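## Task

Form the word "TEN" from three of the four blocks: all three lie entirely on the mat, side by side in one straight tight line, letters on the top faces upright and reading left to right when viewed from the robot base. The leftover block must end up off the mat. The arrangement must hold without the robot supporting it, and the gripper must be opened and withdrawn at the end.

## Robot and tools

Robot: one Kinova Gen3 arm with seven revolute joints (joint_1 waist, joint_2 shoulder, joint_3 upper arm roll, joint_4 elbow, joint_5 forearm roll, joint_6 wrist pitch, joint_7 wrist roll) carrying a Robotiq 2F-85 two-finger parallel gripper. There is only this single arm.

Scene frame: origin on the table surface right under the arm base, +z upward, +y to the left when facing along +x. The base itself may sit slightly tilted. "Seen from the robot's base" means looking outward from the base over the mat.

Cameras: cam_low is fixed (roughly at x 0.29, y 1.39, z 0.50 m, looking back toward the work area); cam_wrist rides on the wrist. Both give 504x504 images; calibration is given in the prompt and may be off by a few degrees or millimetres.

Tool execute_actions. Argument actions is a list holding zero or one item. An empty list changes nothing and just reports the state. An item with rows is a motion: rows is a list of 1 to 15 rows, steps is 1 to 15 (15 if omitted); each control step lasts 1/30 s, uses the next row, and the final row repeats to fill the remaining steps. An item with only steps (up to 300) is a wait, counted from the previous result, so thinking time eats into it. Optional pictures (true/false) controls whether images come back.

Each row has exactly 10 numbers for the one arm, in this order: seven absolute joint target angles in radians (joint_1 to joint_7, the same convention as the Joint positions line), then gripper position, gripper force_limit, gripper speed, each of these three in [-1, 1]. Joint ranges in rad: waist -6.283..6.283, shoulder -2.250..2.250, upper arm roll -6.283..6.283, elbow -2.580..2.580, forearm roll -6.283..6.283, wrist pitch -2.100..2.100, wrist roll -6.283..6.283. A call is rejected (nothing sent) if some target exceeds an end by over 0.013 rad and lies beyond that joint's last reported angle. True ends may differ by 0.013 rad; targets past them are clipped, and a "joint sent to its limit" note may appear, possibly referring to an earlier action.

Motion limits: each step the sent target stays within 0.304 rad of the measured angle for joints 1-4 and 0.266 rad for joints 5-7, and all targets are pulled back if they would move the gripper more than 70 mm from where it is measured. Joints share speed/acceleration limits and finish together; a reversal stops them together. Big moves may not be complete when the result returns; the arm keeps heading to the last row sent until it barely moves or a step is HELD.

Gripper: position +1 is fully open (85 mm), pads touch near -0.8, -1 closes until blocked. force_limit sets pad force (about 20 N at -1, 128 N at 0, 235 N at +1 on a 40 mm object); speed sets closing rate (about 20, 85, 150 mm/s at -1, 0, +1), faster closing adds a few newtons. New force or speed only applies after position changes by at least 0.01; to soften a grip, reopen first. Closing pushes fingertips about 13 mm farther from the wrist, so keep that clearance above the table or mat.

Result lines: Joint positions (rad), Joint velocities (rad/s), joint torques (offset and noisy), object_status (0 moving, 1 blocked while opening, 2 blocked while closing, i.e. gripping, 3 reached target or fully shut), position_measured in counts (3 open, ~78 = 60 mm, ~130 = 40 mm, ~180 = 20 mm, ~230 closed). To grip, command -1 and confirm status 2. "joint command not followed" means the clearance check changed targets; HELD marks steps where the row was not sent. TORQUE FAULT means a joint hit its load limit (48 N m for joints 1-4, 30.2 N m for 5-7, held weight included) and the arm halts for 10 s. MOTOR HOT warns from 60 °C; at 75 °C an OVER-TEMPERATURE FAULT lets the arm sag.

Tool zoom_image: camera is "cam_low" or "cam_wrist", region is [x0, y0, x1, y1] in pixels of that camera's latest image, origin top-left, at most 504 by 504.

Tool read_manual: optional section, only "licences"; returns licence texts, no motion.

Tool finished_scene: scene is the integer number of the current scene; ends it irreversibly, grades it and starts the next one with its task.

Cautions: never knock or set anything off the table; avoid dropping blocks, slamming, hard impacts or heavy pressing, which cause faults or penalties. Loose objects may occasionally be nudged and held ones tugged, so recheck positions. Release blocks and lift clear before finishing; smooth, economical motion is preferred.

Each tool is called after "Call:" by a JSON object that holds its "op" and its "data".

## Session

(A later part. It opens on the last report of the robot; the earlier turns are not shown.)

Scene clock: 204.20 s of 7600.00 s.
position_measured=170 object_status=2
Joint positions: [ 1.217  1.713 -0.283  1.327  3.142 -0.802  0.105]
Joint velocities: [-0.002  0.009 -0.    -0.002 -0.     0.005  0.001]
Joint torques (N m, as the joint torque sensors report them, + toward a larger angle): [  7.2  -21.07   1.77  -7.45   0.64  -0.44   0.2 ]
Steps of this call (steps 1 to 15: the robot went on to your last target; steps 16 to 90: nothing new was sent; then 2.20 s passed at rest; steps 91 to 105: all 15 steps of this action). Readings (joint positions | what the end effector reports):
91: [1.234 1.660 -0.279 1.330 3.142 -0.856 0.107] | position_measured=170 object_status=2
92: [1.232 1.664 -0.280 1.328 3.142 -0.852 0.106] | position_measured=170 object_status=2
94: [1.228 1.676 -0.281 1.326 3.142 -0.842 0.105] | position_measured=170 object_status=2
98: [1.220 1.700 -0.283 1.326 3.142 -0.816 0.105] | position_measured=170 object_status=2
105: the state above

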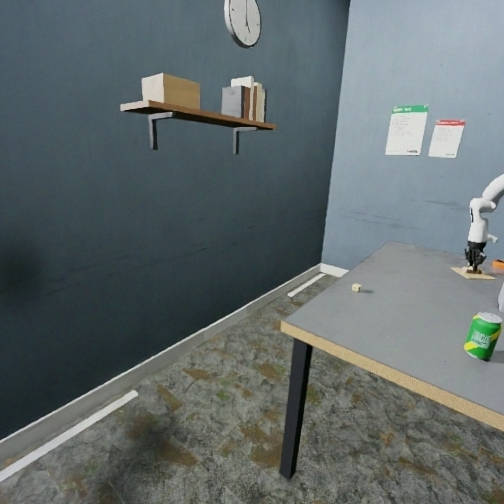

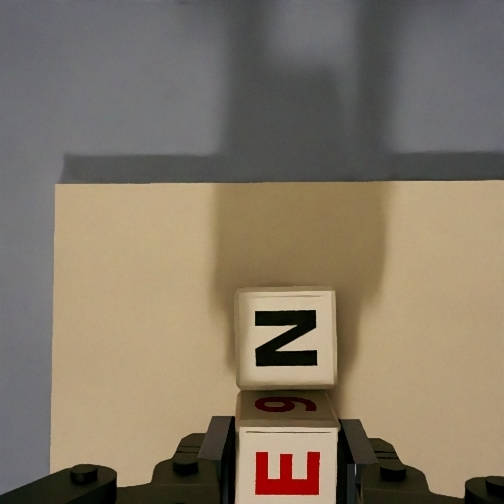

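Call:
{"op": "execute_actions", "data": {"actions": [{"rows":[[1.2155,1.716,-0.2827,1.3265,3.1416,-0.799,0.105,-1,-0.6,-0.3],[1.2155,1.716,-0.2827,1.3265,3.1416,-0.799,0.105,-1,-0.6,-0.3],[1.2155,1.716,-0.2827,1.3265,3.1416,-0.799,0.105,-1,-0.6,-0.3],[1.2148,1.7185,-0.2827,1.3265,3.1416,-0.7965,0.105,-1,-0.6,-0.3],[1.2148,1.7185,-0.2827,1.3265,3.1416,-0.7965,0.105,-1,-0.6,-0.3],[1.2148,1.7185,-0.2827,1.3265,3.1416,-0.7965,0.105,-1,-0.6,-0.3],[1.2148,1.7185,-0.2827,1.3265,3.1416,-0.7965,0.105,-1,-0.6,-0.3],[1.2148,1.7185,-0.2827,1.3265,3.1416,-0.7965,0.105,-1,-0.6,-0.3],[1.2148,1.7185,-0.2827,1.3265,3.1416,-0.7965,0.105,0.4,-0.6,-0.3]]}], "pictures": false}}

Call:
{"op": "execute_actions", "data": {"actions": [{"rows":[[1.2148,1.7185,-0.2827,1.3265,3.1416,-0.7965,0.105,0.4,-0.6,-0.3],[1.2148,1.7185,-0.2827,1.3265,3.1416,-0.7965,0.105,0.4,-0.6,-0.3],[1.28,1.48,-0.283,1.28,3.1416,-1.08,0.105,0.4,-0.6,-0.3]]}], "pictures": false}}

Call:
{"op": "execute_actions", "data": {"actions": [{"steps":15}]}}

Scene clock: 210.90 s of 7600.00 s.
position_measured=145 object_status=0
Joint positions: [ 1.215  1.718 -0.283  1.327  3.142 -0.797  0.105]
Joint velocities: [-0.002  0.008 -0.    -0.001  0.001  0.     0.   ]
Joint torques (N m, as the joint torque sensors report them, + toward a larger angle): [  8.05 -21.03   1.05  -7.     0.54  -0.59   0.23]
Steps of this call (steps 1 to 15: the robot went on to your last target; steps 16 to 90: nothing new was sent; then 3.20 s passed at rest; steps 91 to 105: all 15 steps of this action). Readings (joint positions | what the end effector reports):
91: [1.216 1.714 -0.283 1.326 3.142 -0.801 0.105] | position_measured=170 object_status=2
92: [1.216 1.715 -0.283 1.326 3.142 -0.800 0.105] | position_measured=170 object_status=2
94: [1.216 1.715 -0.283 1.326 3.142 -0.799 0.105] | position_measured=170 object_status=2
98: [1.216 1.715 -0.282 1.326 3.142 -0.798 0.105] | position_measured=170 object_status=2
105: the state above

Scene clock: 211.40 s of 7600.00 s.
position_measured=78 object_status=0
Joint positions: [ 1.275  1.496 -0.283  1.281  3.142 -1.062  0.105]
Joint velocities: [ 0.083 -0.313  0.001 -0.077  0.001 -0.419  0.001]
Joint torques (N m, as the joint torque sensors report them, + toward a larger angle): [  6.39 -14.51   1.51  -7.15   0.63  -0.15  -0.15]
Steps of this call (steps 1 to 15: all 15 steps of this action). Readings (joint positions | what the end effector reports):
1: [1.215 1.718 -0.283 1.327 3.142 -0.797 0.105] | position_measured=139 object_status=0
2: [1.215 1.718 -0.283 1.327 3.142 -0.797 0.105] | position_measured=133 object_status=0
4: [1.217 1.712 -0.283 1.326 3.142 -0.802 0.105] | position_measured=122 object_status=0
8: [1.237 1.639 -0.283 1.313 3.142 -0.883 0.105] | position_measured=99 object_status=0
15: the state above

Scene clock: 211.90 s of 7600.00 s.
position_measured=78 object_status=3
Joint positions: [ 1.28   1.48  -0.283  1.28   3.142 -1.08   0.105]
Joint velocities: [ 0.001 -0.001 -0.     0.001  0.001 -0.001 -0.002]
Joint torques (N m, as the joint torque sensors report them, + toward a larger angle): [  7.5  -20.11   1.22  -8.78   0.49  -0.39   0.14]
Steps of this call (steps 1 to 15: the robot went on to your last target). Readings (joint positions | what the end effector reports):
1: [1.277 1.488 -0.283 1.279 3.142 -1.073 0.105] | position_measured=78 object_status=0
2: [1.278 1.485 -0.283 1.279 3.142 -1.078 0.105] | position_measured=78 object_status=0
4: [1.279 1.483 -0.283 1.279 3.142 -1.080 0.105] | position_measured=78 object_status=0
8: [1.280 1.481 -0.283 1.280 3.142 -1.080 0.105] | position_measured=78 object_status=3
15: the state above

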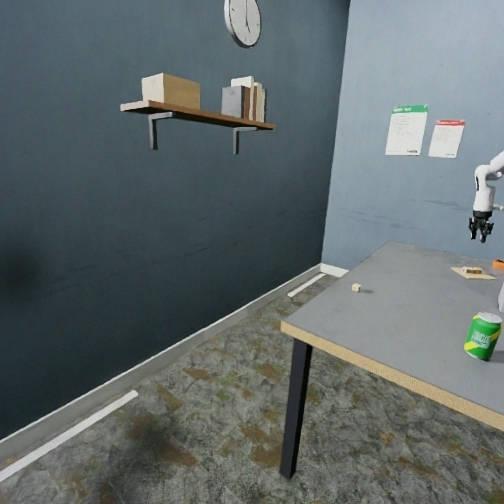

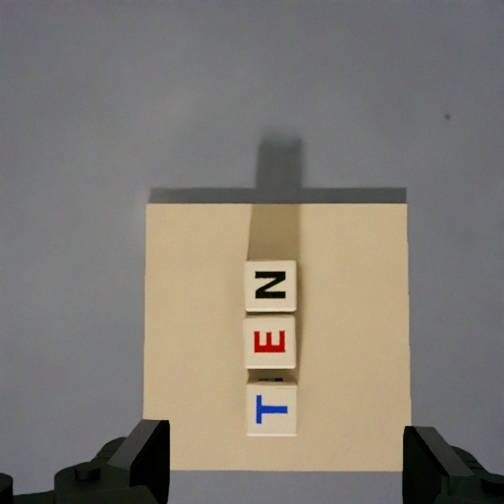

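Call:
{"op": "finished_scene", "data": {"scene": 2}}

The scene is finished: the task was done.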